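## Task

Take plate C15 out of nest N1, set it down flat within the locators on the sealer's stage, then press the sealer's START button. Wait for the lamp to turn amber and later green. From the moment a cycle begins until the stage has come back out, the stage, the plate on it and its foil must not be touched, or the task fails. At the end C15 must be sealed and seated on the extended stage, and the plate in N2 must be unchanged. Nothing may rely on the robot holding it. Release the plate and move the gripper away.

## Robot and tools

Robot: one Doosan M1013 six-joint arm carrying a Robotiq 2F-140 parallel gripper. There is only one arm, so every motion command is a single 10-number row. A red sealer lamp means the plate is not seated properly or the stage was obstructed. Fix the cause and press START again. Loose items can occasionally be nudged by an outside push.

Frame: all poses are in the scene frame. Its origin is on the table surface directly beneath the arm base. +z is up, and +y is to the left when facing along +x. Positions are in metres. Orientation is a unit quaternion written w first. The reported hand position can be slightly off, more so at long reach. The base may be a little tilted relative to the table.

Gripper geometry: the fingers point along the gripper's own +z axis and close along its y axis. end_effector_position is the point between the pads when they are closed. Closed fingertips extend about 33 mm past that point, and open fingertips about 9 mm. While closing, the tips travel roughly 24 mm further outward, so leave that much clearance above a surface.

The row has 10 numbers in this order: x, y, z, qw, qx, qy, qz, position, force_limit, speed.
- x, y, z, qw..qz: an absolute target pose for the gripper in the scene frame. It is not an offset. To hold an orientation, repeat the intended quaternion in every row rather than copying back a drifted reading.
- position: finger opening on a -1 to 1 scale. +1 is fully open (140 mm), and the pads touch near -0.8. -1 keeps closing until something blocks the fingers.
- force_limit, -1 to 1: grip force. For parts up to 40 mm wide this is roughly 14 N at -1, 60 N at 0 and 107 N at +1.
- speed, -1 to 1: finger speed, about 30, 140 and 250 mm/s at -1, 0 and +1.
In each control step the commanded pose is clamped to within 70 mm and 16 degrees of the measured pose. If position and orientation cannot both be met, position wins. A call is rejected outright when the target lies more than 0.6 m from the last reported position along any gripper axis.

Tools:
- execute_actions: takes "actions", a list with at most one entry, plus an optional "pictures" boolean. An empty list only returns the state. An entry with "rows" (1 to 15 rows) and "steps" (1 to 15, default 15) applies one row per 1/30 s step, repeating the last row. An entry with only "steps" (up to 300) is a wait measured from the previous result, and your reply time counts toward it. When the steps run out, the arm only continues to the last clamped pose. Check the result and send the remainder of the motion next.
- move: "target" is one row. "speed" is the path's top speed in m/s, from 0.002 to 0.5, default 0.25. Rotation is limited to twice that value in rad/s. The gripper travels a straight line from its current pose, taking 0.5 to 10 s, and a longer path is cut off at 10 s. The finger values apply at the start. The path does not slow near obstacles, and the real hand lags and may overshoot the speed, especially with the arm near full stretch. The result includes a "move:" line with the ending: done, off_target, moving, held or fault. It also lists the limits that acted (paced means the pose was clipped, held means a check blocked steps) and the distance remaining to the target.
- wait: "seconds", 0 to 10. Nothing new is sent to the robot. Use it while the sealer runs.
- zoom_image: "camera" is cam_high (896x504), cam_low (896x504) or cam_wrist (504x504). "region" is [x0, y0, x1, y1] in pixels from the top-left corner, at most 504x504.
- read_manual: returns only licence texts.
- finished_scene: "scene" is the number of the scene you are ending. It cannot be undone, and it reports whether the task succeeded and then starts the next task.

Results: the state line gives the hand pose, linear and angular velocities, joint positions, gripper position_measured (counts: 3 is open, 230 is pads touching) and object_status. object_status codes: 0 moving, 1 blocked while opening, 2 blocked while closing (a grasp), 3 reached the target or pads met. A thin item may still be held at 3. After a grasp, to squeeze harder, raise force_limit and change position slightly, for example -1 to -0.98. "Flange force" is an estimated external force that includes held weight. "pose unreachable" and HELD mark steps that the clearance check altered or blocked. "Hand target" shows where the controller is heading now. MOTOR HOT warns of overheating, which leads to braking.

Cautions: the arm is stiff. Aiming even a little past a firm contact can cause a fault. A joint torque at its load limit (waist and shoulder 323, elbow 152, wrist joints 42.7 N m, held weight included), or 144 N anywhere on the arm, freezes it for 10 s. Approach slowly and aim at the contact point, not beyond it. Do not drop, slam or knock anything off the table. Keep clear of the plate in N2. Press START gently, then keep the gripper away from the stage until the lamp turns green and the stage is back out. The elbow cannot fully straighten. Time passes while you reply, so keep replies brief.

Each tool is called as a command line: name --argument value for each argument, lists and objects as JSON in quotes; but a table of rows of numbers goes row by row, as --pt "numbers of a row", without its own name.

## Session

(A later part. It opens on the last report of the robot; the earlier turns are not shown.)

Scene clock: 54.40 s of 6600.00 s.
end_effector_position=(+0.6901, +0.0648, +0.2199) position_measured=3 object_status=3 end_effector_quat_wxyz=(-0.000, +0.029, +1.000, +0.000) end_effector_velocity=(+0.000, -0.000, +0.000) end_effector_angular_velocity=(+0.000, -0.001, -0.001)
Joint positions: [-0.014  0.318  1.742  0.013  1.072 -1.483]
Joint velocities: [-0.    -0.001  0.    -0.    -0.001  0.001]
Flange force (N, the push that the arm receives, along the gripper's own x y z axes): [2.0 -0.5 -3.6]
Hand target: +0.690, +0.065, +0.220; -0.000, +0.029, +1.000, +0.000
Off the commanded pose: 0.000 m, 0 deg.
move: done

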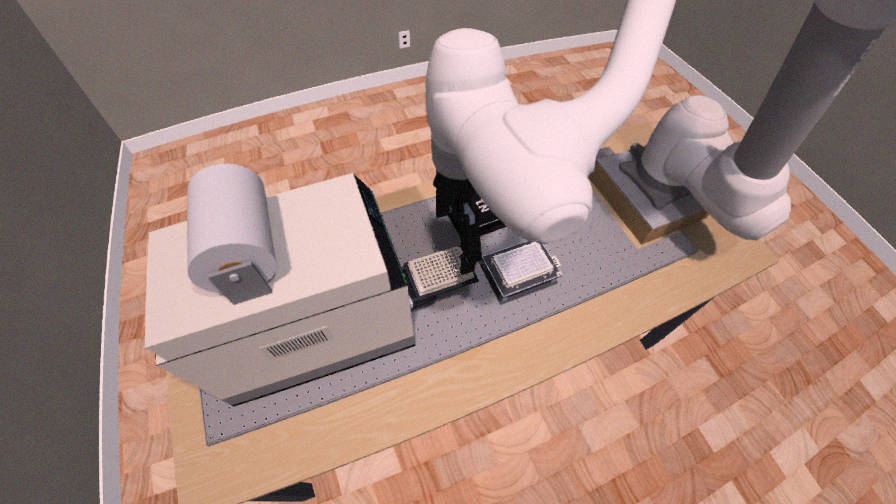

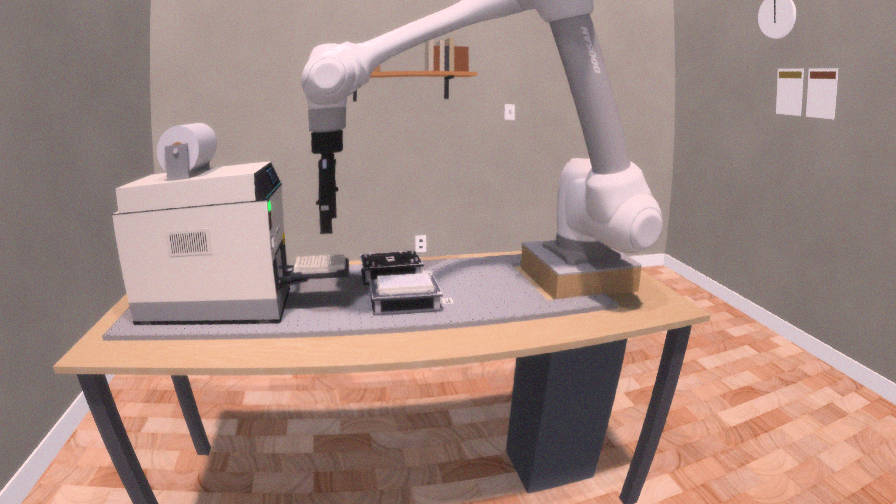

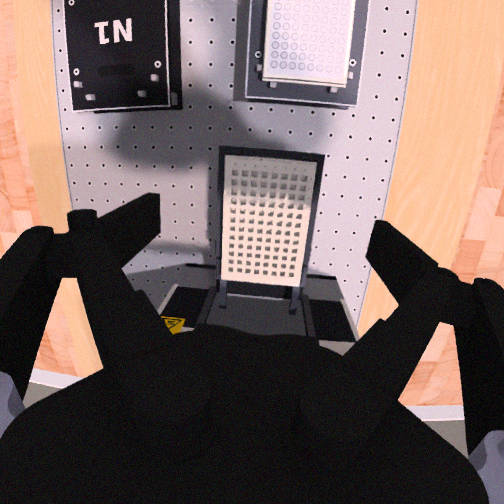

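move --target '[0.6,0.12,0.28,0,-0.707,0.707,0,-1,0,0]' --speed 0.4

move --target '[0.68,0.165,0.22,0,0.819,0,0.574,-1,0,0]' --speed 0.4

Scene clock: 60.20 s of 6600.00 s.
end_effector_position=(+0.6001, +0.1202, +0.2800) position_measured=233 object_status=3 end_effector_quat_wxyz=(+0.000, +0.707, -0.707, +0.000) end_effector_velocity=(-0.000, +0.000, -0.000) end_effector_angular_velocity=(+0.001, +0.001, +0.001)
Joint positions: [ 0.082  0.152  1.836  0.011  1.143 -3.014]
Joint velocities: [-0.     0.001 -0.     0.002  0.001 -0.002]
Flange force (N, the push that the arm receives, along the gripper's own x y z axes): [2.4 0.7 -3.2]
Hand target: +0.600, +0.120, +0.280; +0.000, +0.707, -0.707, +0.000
Off the commanded pose: 0.000 m, 0 deg.
After step 90, 0.33 s passed at rest.
move: done

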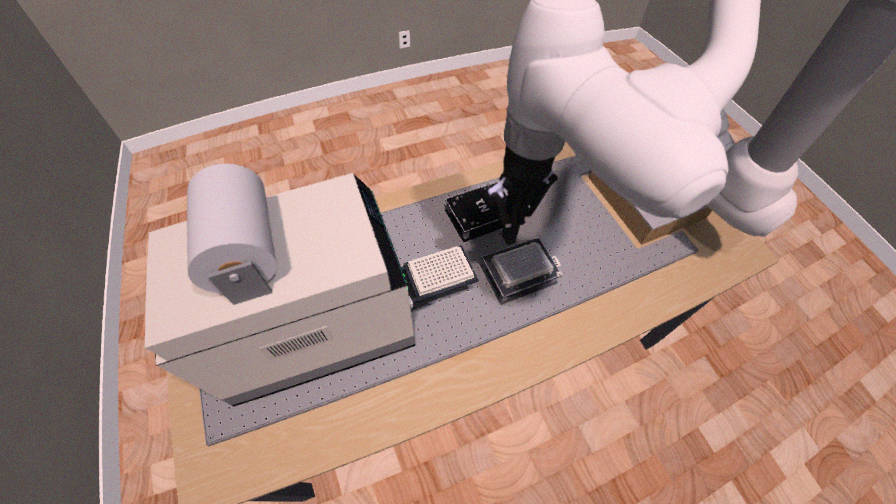

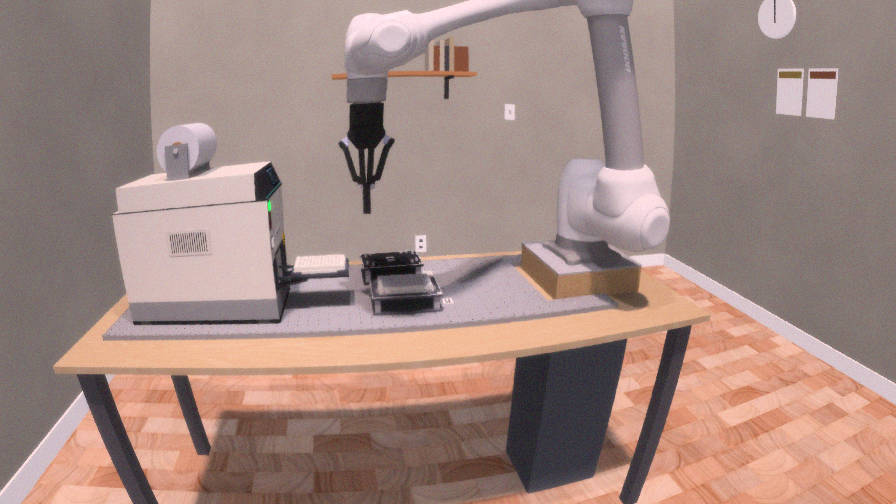

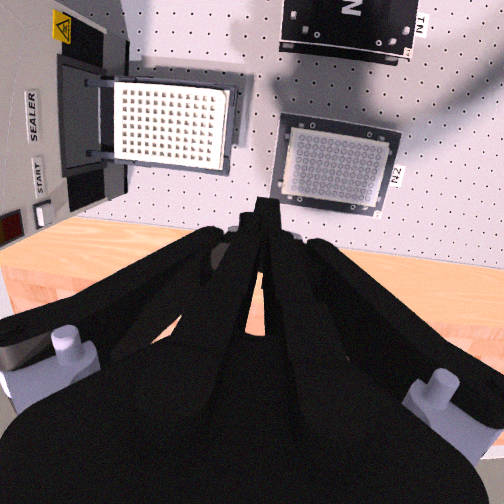

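Scene clock: 63.20 s of 6600.00 s.
end_effector_position=(+0.6803, +0.1644, +0.2201) position_measured=233 object_status=3 end_effector_quat_wxyz=(+0.001, +0.819, -0.000, +0.575) end_effector_velocity=(+0.000, -0.000, -0.001) end_effector_angular_velocity=(+0.000, -0.000, +0.002)
Joint positions: [ 0.281  0.234  2.436 -2.702  0.794 -1.766]
Joint velocities: [-0.002  0.002  0.001 -0.006  0.002  0.004]
Flange force (N, the push that the arm receives, along the gripper's own x y z axes): [4.9 4.5 -1.9]
Hand target: +0.680, +0.164, +0.220; +0.000, +0.818, -0.000, +0.575
Off the commanded pose: 0.001 m, 0 deg.
move: done

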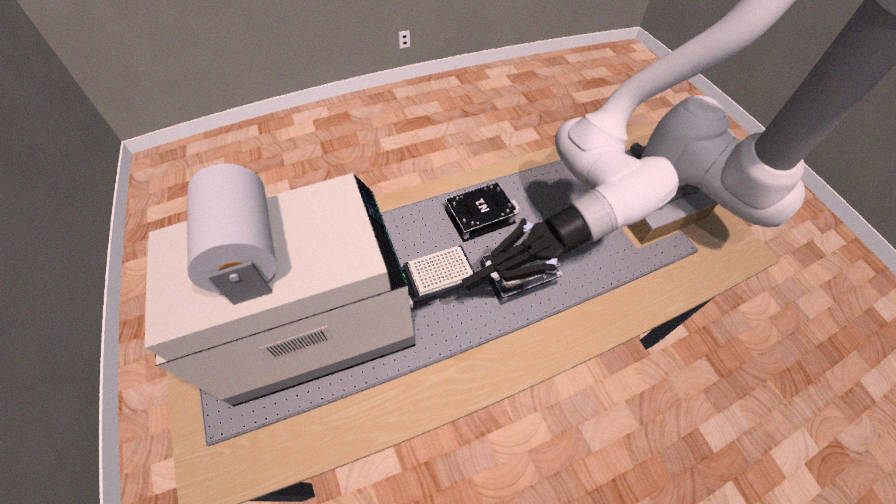

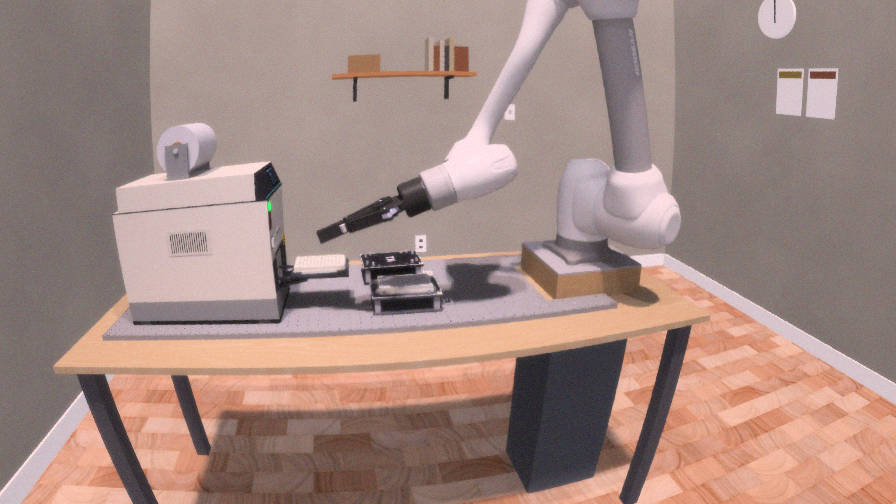

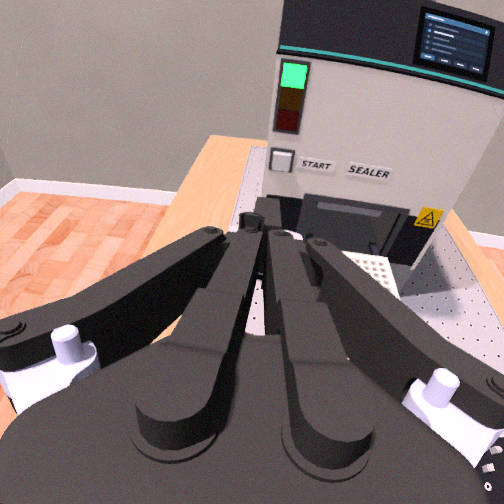

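move --target '[0.76,0.153,0.213,0,0.819,0,0.574,-1,0,0]' --speed 0.1

zoom_image --camera "cam_low" --region '[250, 190, 370, 290]'

zoom_image --camera "cam_wrist" --region '[190, 120, 350, 260]'

Scene clock: 65.93 s of 6600.00 s.
end_effector_position=(+0.7599, +0.1530, +0.2129) position_measured=233 object_status=3 end_effector_quat_wxyz=(-0.000, +0.819, -0.000, +0.574) end_effector_velocity=(+0.001, -0.000, +0.000) end_effector_angular_velocity=(+0.000, -0.001, -0.001)
Joint positions: [ 0.202  0.323  2.311 -2.794  0.746 -1.734]
Joint velocities: [-0.     0.    -0.001  0.001  0.001  0.   ]
Flange force (N, the push that the arm receives, along the gripper's own x y z axes): [3.7 1.0 -2.5]
Hand target: +0.760, +0.153, +0.213; -0.000, +0.819, -0.000, +0.574
Off the commanded pose: 0.000 m, 0 deg.
move: done

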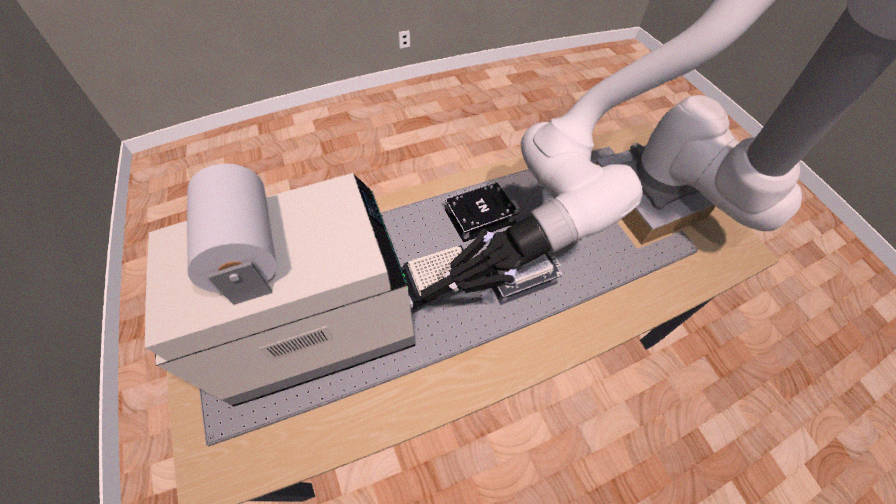

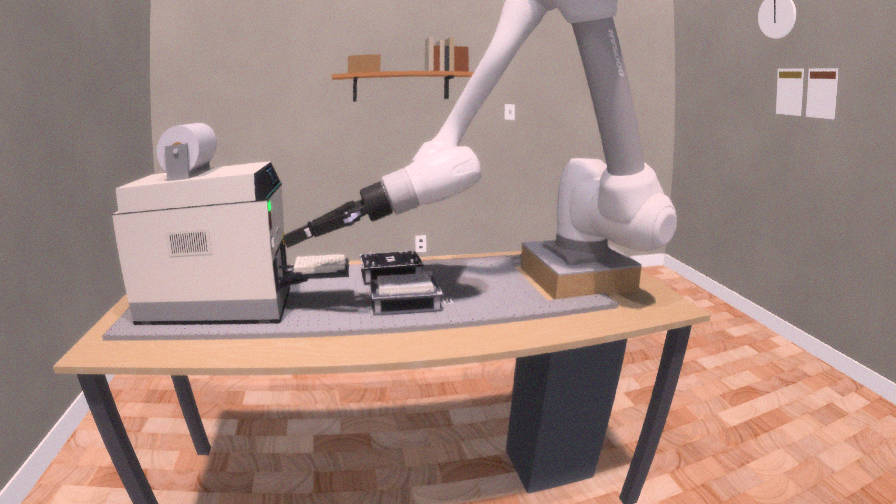

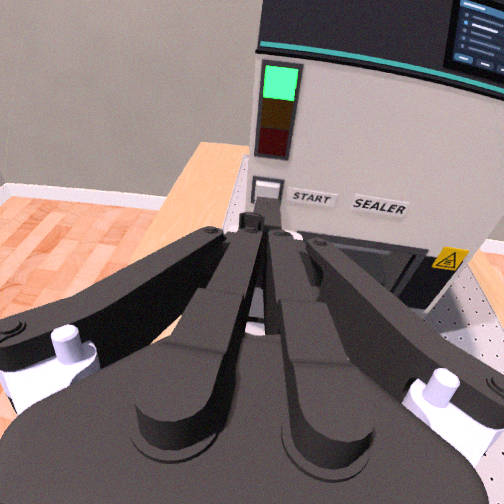

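Region (250, 190, 370, 290) of cam_low's 896x504 image, scaled by 4.200, with more detail than that image has.

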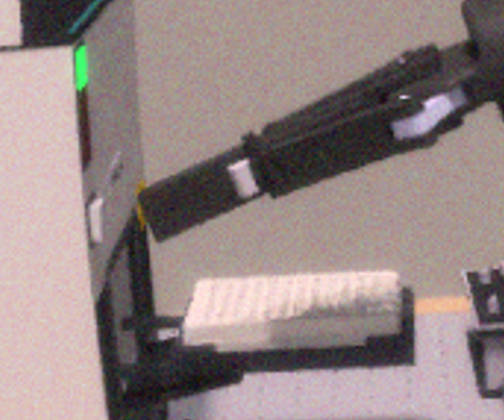

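Region (190, 120, 350, 260) of cam_wrist's 504x504 image, scaled by 3.150, with more detail than that image has; it fills the top 441 rows of this view, and the rest is white.

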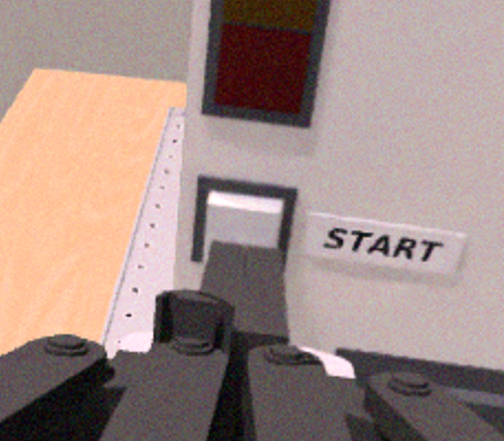

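move --target '[0.776,0.154,0.203,0,0.819,0,0.574,-1,0,0]' --speed 0.03

zoom_image --camera "cam_low" --region '[250, 200, 330, 270]'

Scene clock: 68.53 s of 6600.00 s.
end_effector_position=(+0.7760, +0.1540, +0.2030) position_measured=233 object_status=3 end_effector_quat_wxyz=(-0.000, +0.819, -0.000, +0.574) end_effector_velocity=(+0.000, -0.000, -0.001) end_effector_angular_velocity=(+0.001, +0.002, -0.001)
Joint positions: [ 0.196  0.358  2.286 -2.806  0.754 -1.726]
Joint velocities: [-0.     0.002 -0.     0.    -0.     0.001]
Flange force (N, the push that the arm receives, along the gripper's own x y z axes): [4.2 -0.2 -2.8]
Hand target: +0.776, +0.154, +0.203; -0.000, +0.819, -0.000, +0.574
Off the commanded pose: 0.000 m, 0 deg.
move: done

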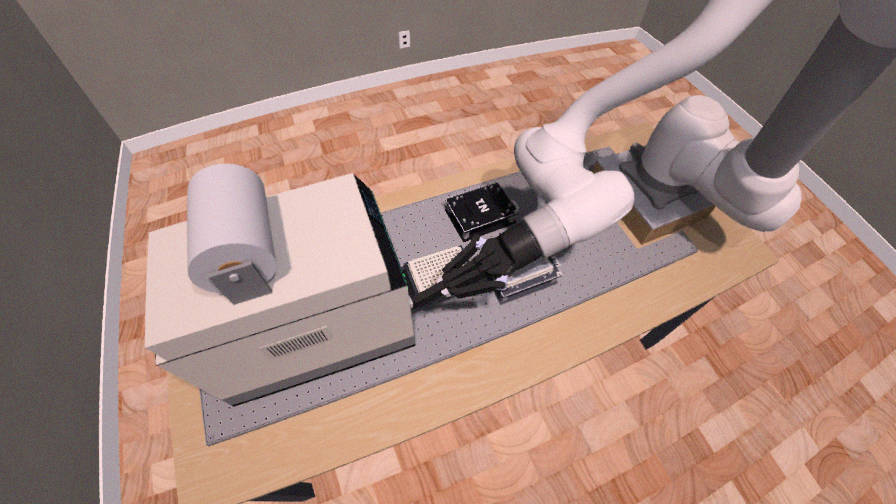

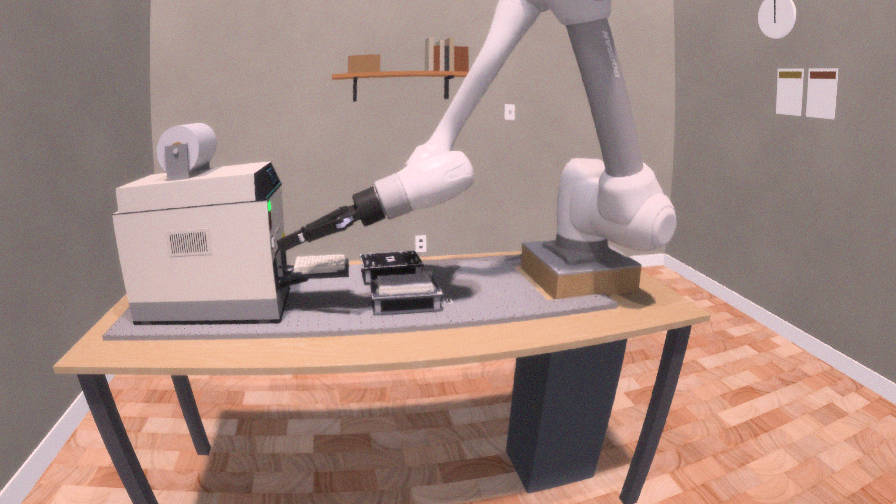

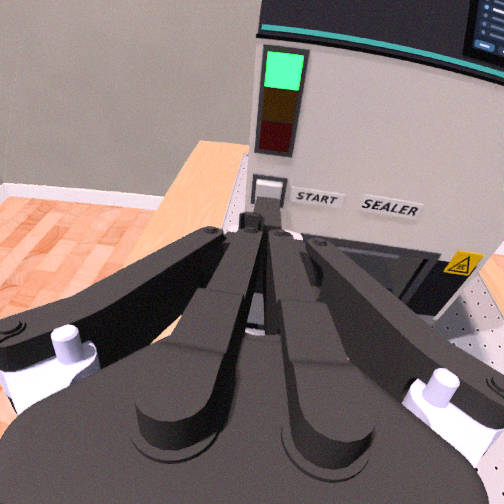

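Region (250, 200, 330, 270) of cam_low's 896x504 image, scaled by 6.300, with more detail than that image has; it fills the top 441 rows of this view, and the rest is white.

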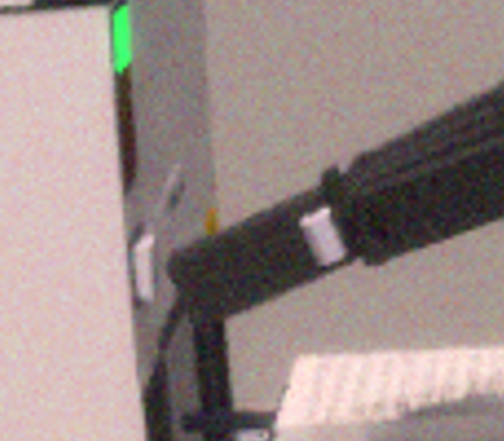

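Gap is about 5 mm.

move --target '[0.783,0.154,0.203,0,0.819,0,0.574,-1,0,0]' --speed 0.008

Scene clock: 70.37 s of 6600.00 s.
end_effector_position=(+0.7830, +0.1540, +0.2030) position_measured=233 object_status=3 end_effector_quat_wxyz=(-0.000, +0.819, -0.000, +0.574) end_effector_velocity=(+0.000, -0.000, -0.001) end_effector_angular_velocity=(+0.000, +0.001, -0.000)
Joint positions: [ 0.192  0.365  2.274 -2.808  0.748 -1.726]
Joint velocities: [-0.     0.001 -0.     0.    -0.001  0.   ]
Flange force (N, the push that the arm receives, along the gripper's own x y z axes): [3.1 1.3 -3.9]
Hand target: +0.783, +0.154, +0.203; -0.000, +0.819, -0.000, +0.574
Off the commanded pose: 0.000 m, 0 deg.
move: done

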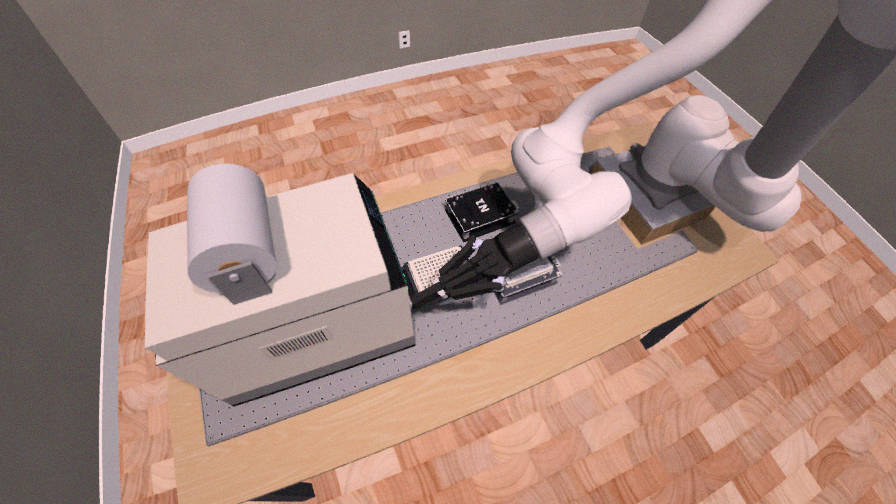

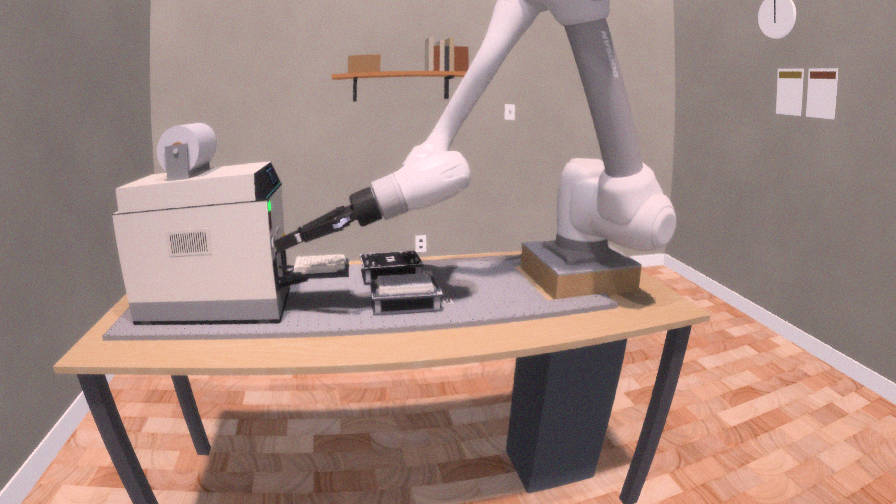

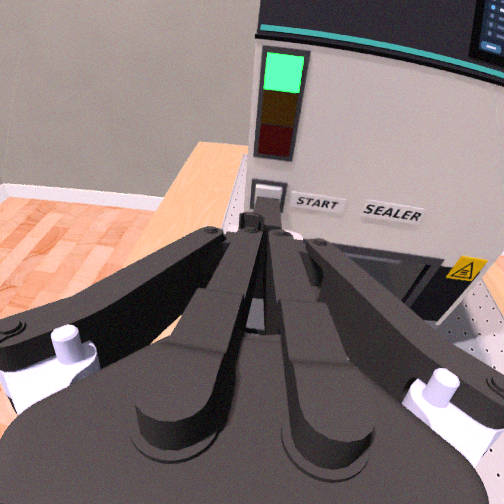

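move --target '[0.7855,0.154,0.203,0,0.819,0,0.574,-1,0,0]' --speed 0.004

Scene clock: 72.27 s of 6600.00 s.
end_effector_position=(+0.7855, +0.1540, +0.2030) position_measured=233 object_status=3 end_effector_quat_wxyz=(-0.000, +0.819, +0.000, +0.574) end_effector_velocity=(+0.000, -0.000, -0.001) end_effector_angular_velocity=(+0.000, +0.001, -0.001)
Joint positions: [ 0.191  0.367  2.269 -2.809  0.746 -1.727]
Joint velocities: [-0.     0.001 -0.     0.001  0.    -0.   ]
Flange force (N, the push that the arm receives, along the gripper's own x y z axes): [2.7 1.5 -7.5]
Hand target: +0.786, +0.154, +0.203; -0.000, +0.819, -0.000, +0.574
Off the commanded pose: 0.000 m, 0 deg.
move: done

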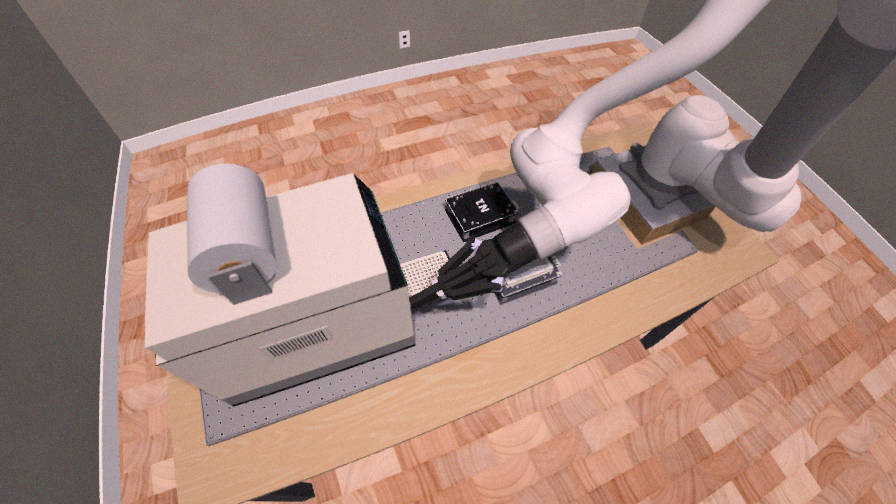

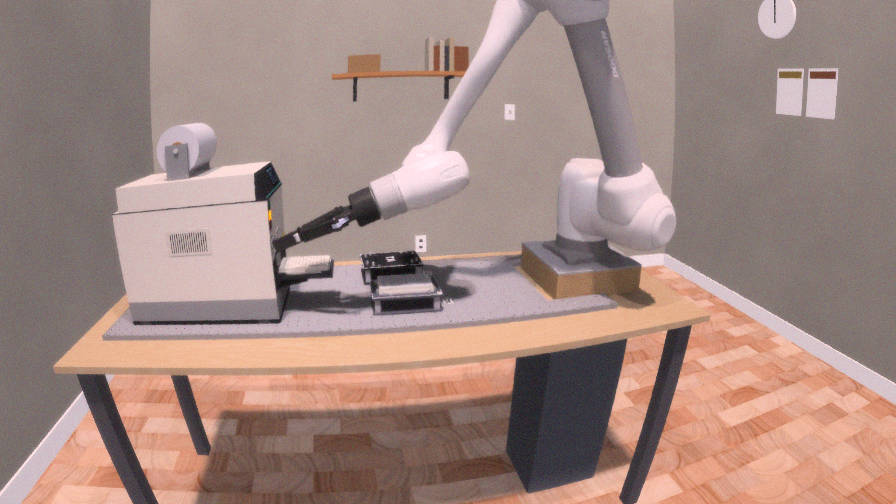

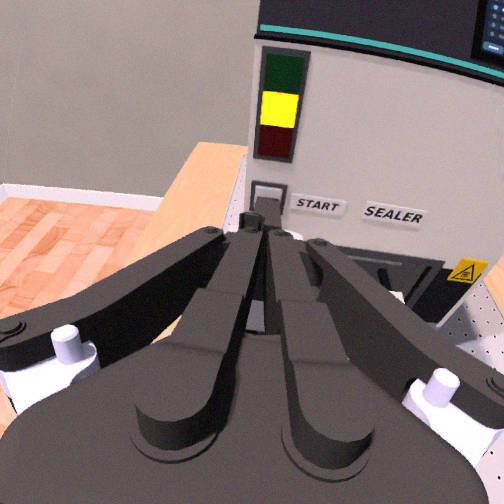

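move --target '[0.66,0.16,0.27,0,0.819,0,0.574,-1,0,0]' --speed 0.12

wait --seconds 8

Scene clock: 74.97 s of 6600.00 s.
end_effector_position=(+0.6601, +0.1601, +0.2700) position_measured=233 object_status=3 end_effector_quat_wxyz=(+0.000, +0.819, +0.000, +0.574) end_effector_velocity=(-0.000, +0.000, -0.000) end_effector_angular_velocity=(-0.001, -0.000, +0.001)
Joint positions: [ 0.285  0.099  2.443 -2.632  0.68  -1.854]
Joint velocities: [ 0.    -0.     0.     0.     0.    -0.001]
Flange force (N, the push that the arm receives, along the gripper's own x y z axes): [4.5 -0.3 -2.0]
Hand target: +0.660, +0.160, +0.270; +0.000, +0.819, +0.000, +0.574
Off the commanded pose: 0.000 m, 0 deg.
move: done

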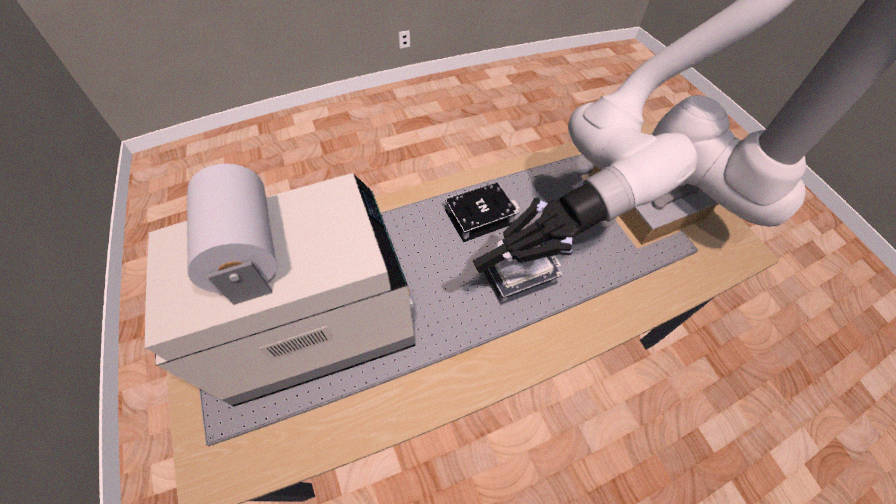

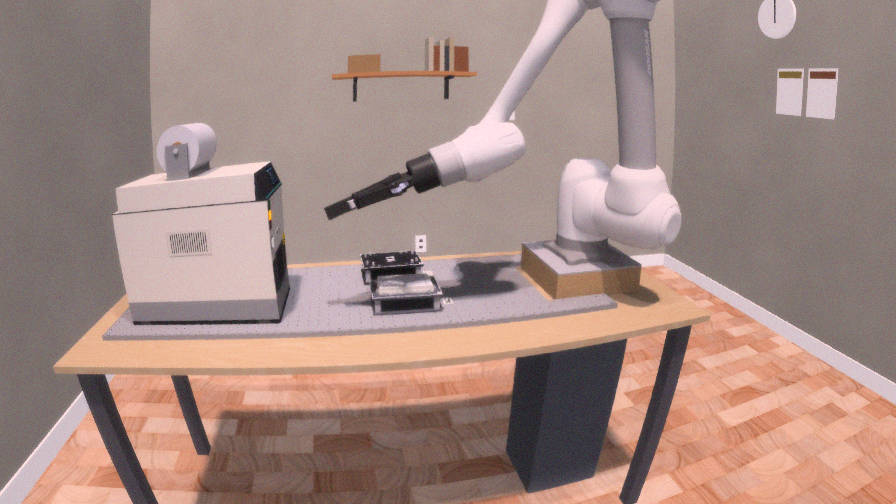

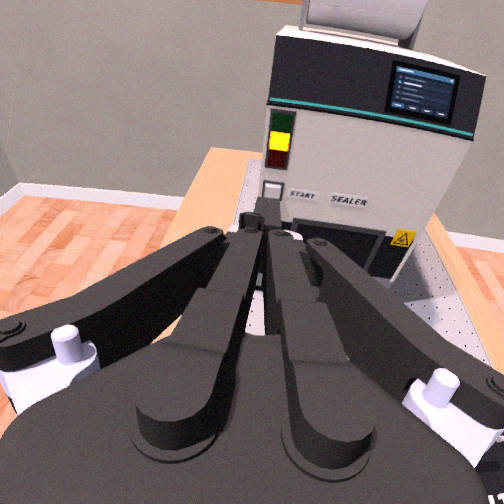

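Scene clock: 82.97 s of 6600.00 s.
end_effector_position=(+0.6601, +0.1601, +0.2700) position_measured=233 object_status=3 end_effector_quat_wxyz=(+0.000, +0.819, +0.000, +0.574) end_effector_velocity=(+0.000, +0.000, +0.000) end_effector_angular_velocity=(+0.001, -0.001, -0.001)
Joint positions: [ 0.285  0.099  2.443 -2.632  0.68  -1.854]
Joint velocities: [ 0.     0.    -0.001  0.     0.     0.001]
Flange force (N, the push that the arm receives, along the gripper's own x y z axes): [4.1 1.3 -1.1]
Hand target: +0.660, +0.160, +0.270; +0.000, +0.819, +0.000, +0.574
Off the commanded pose: 0.000 m, 0 deg.
Steps of this call (steps 1 to 170: nothing new was sent; then 2.33 s passed at rest). Readings (end_effector_position | what the end effector reports):
1: (+0.6601, +0.1601, +0.2700) | position_measured=233 object_status=3
2: (+0.6601, +0.1601, +0.2700) | position_measured=233 object_status=3
4: (+0.6601, +0.1601, +0.2700) | position_measured=233 object_status=3
8: (+0.6601, +0.1601, +0.2700) | position_measured=233 object_status=3
170: the state above

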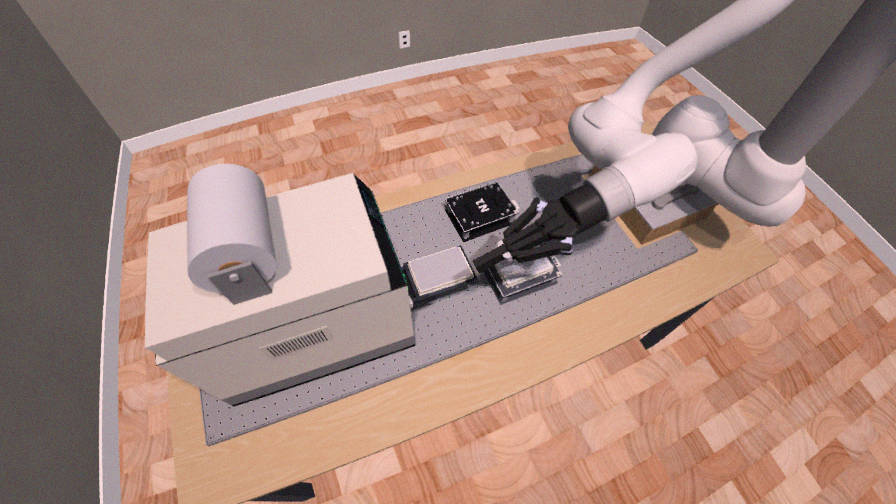

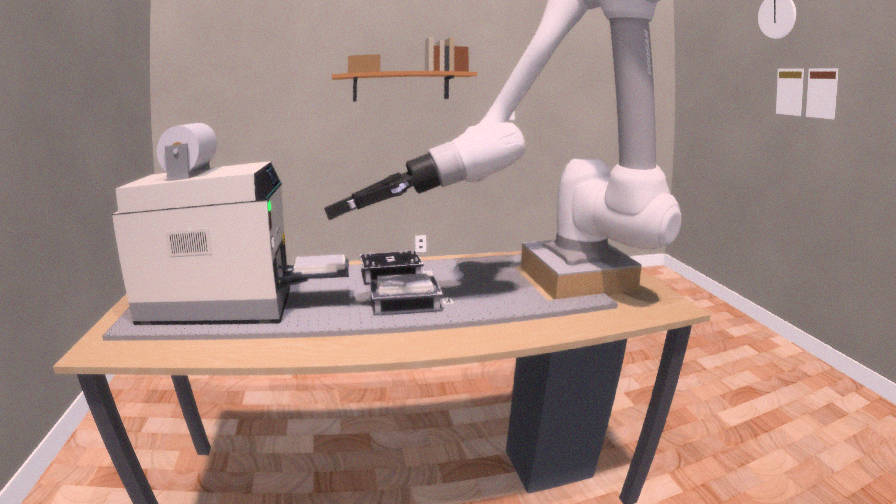

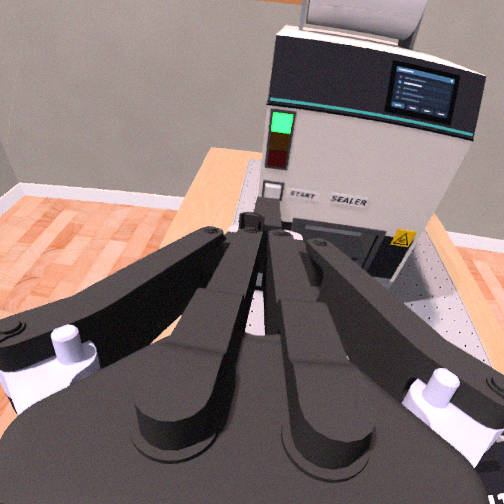

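finished_scene --scene 1

The scene is finished: the task was done.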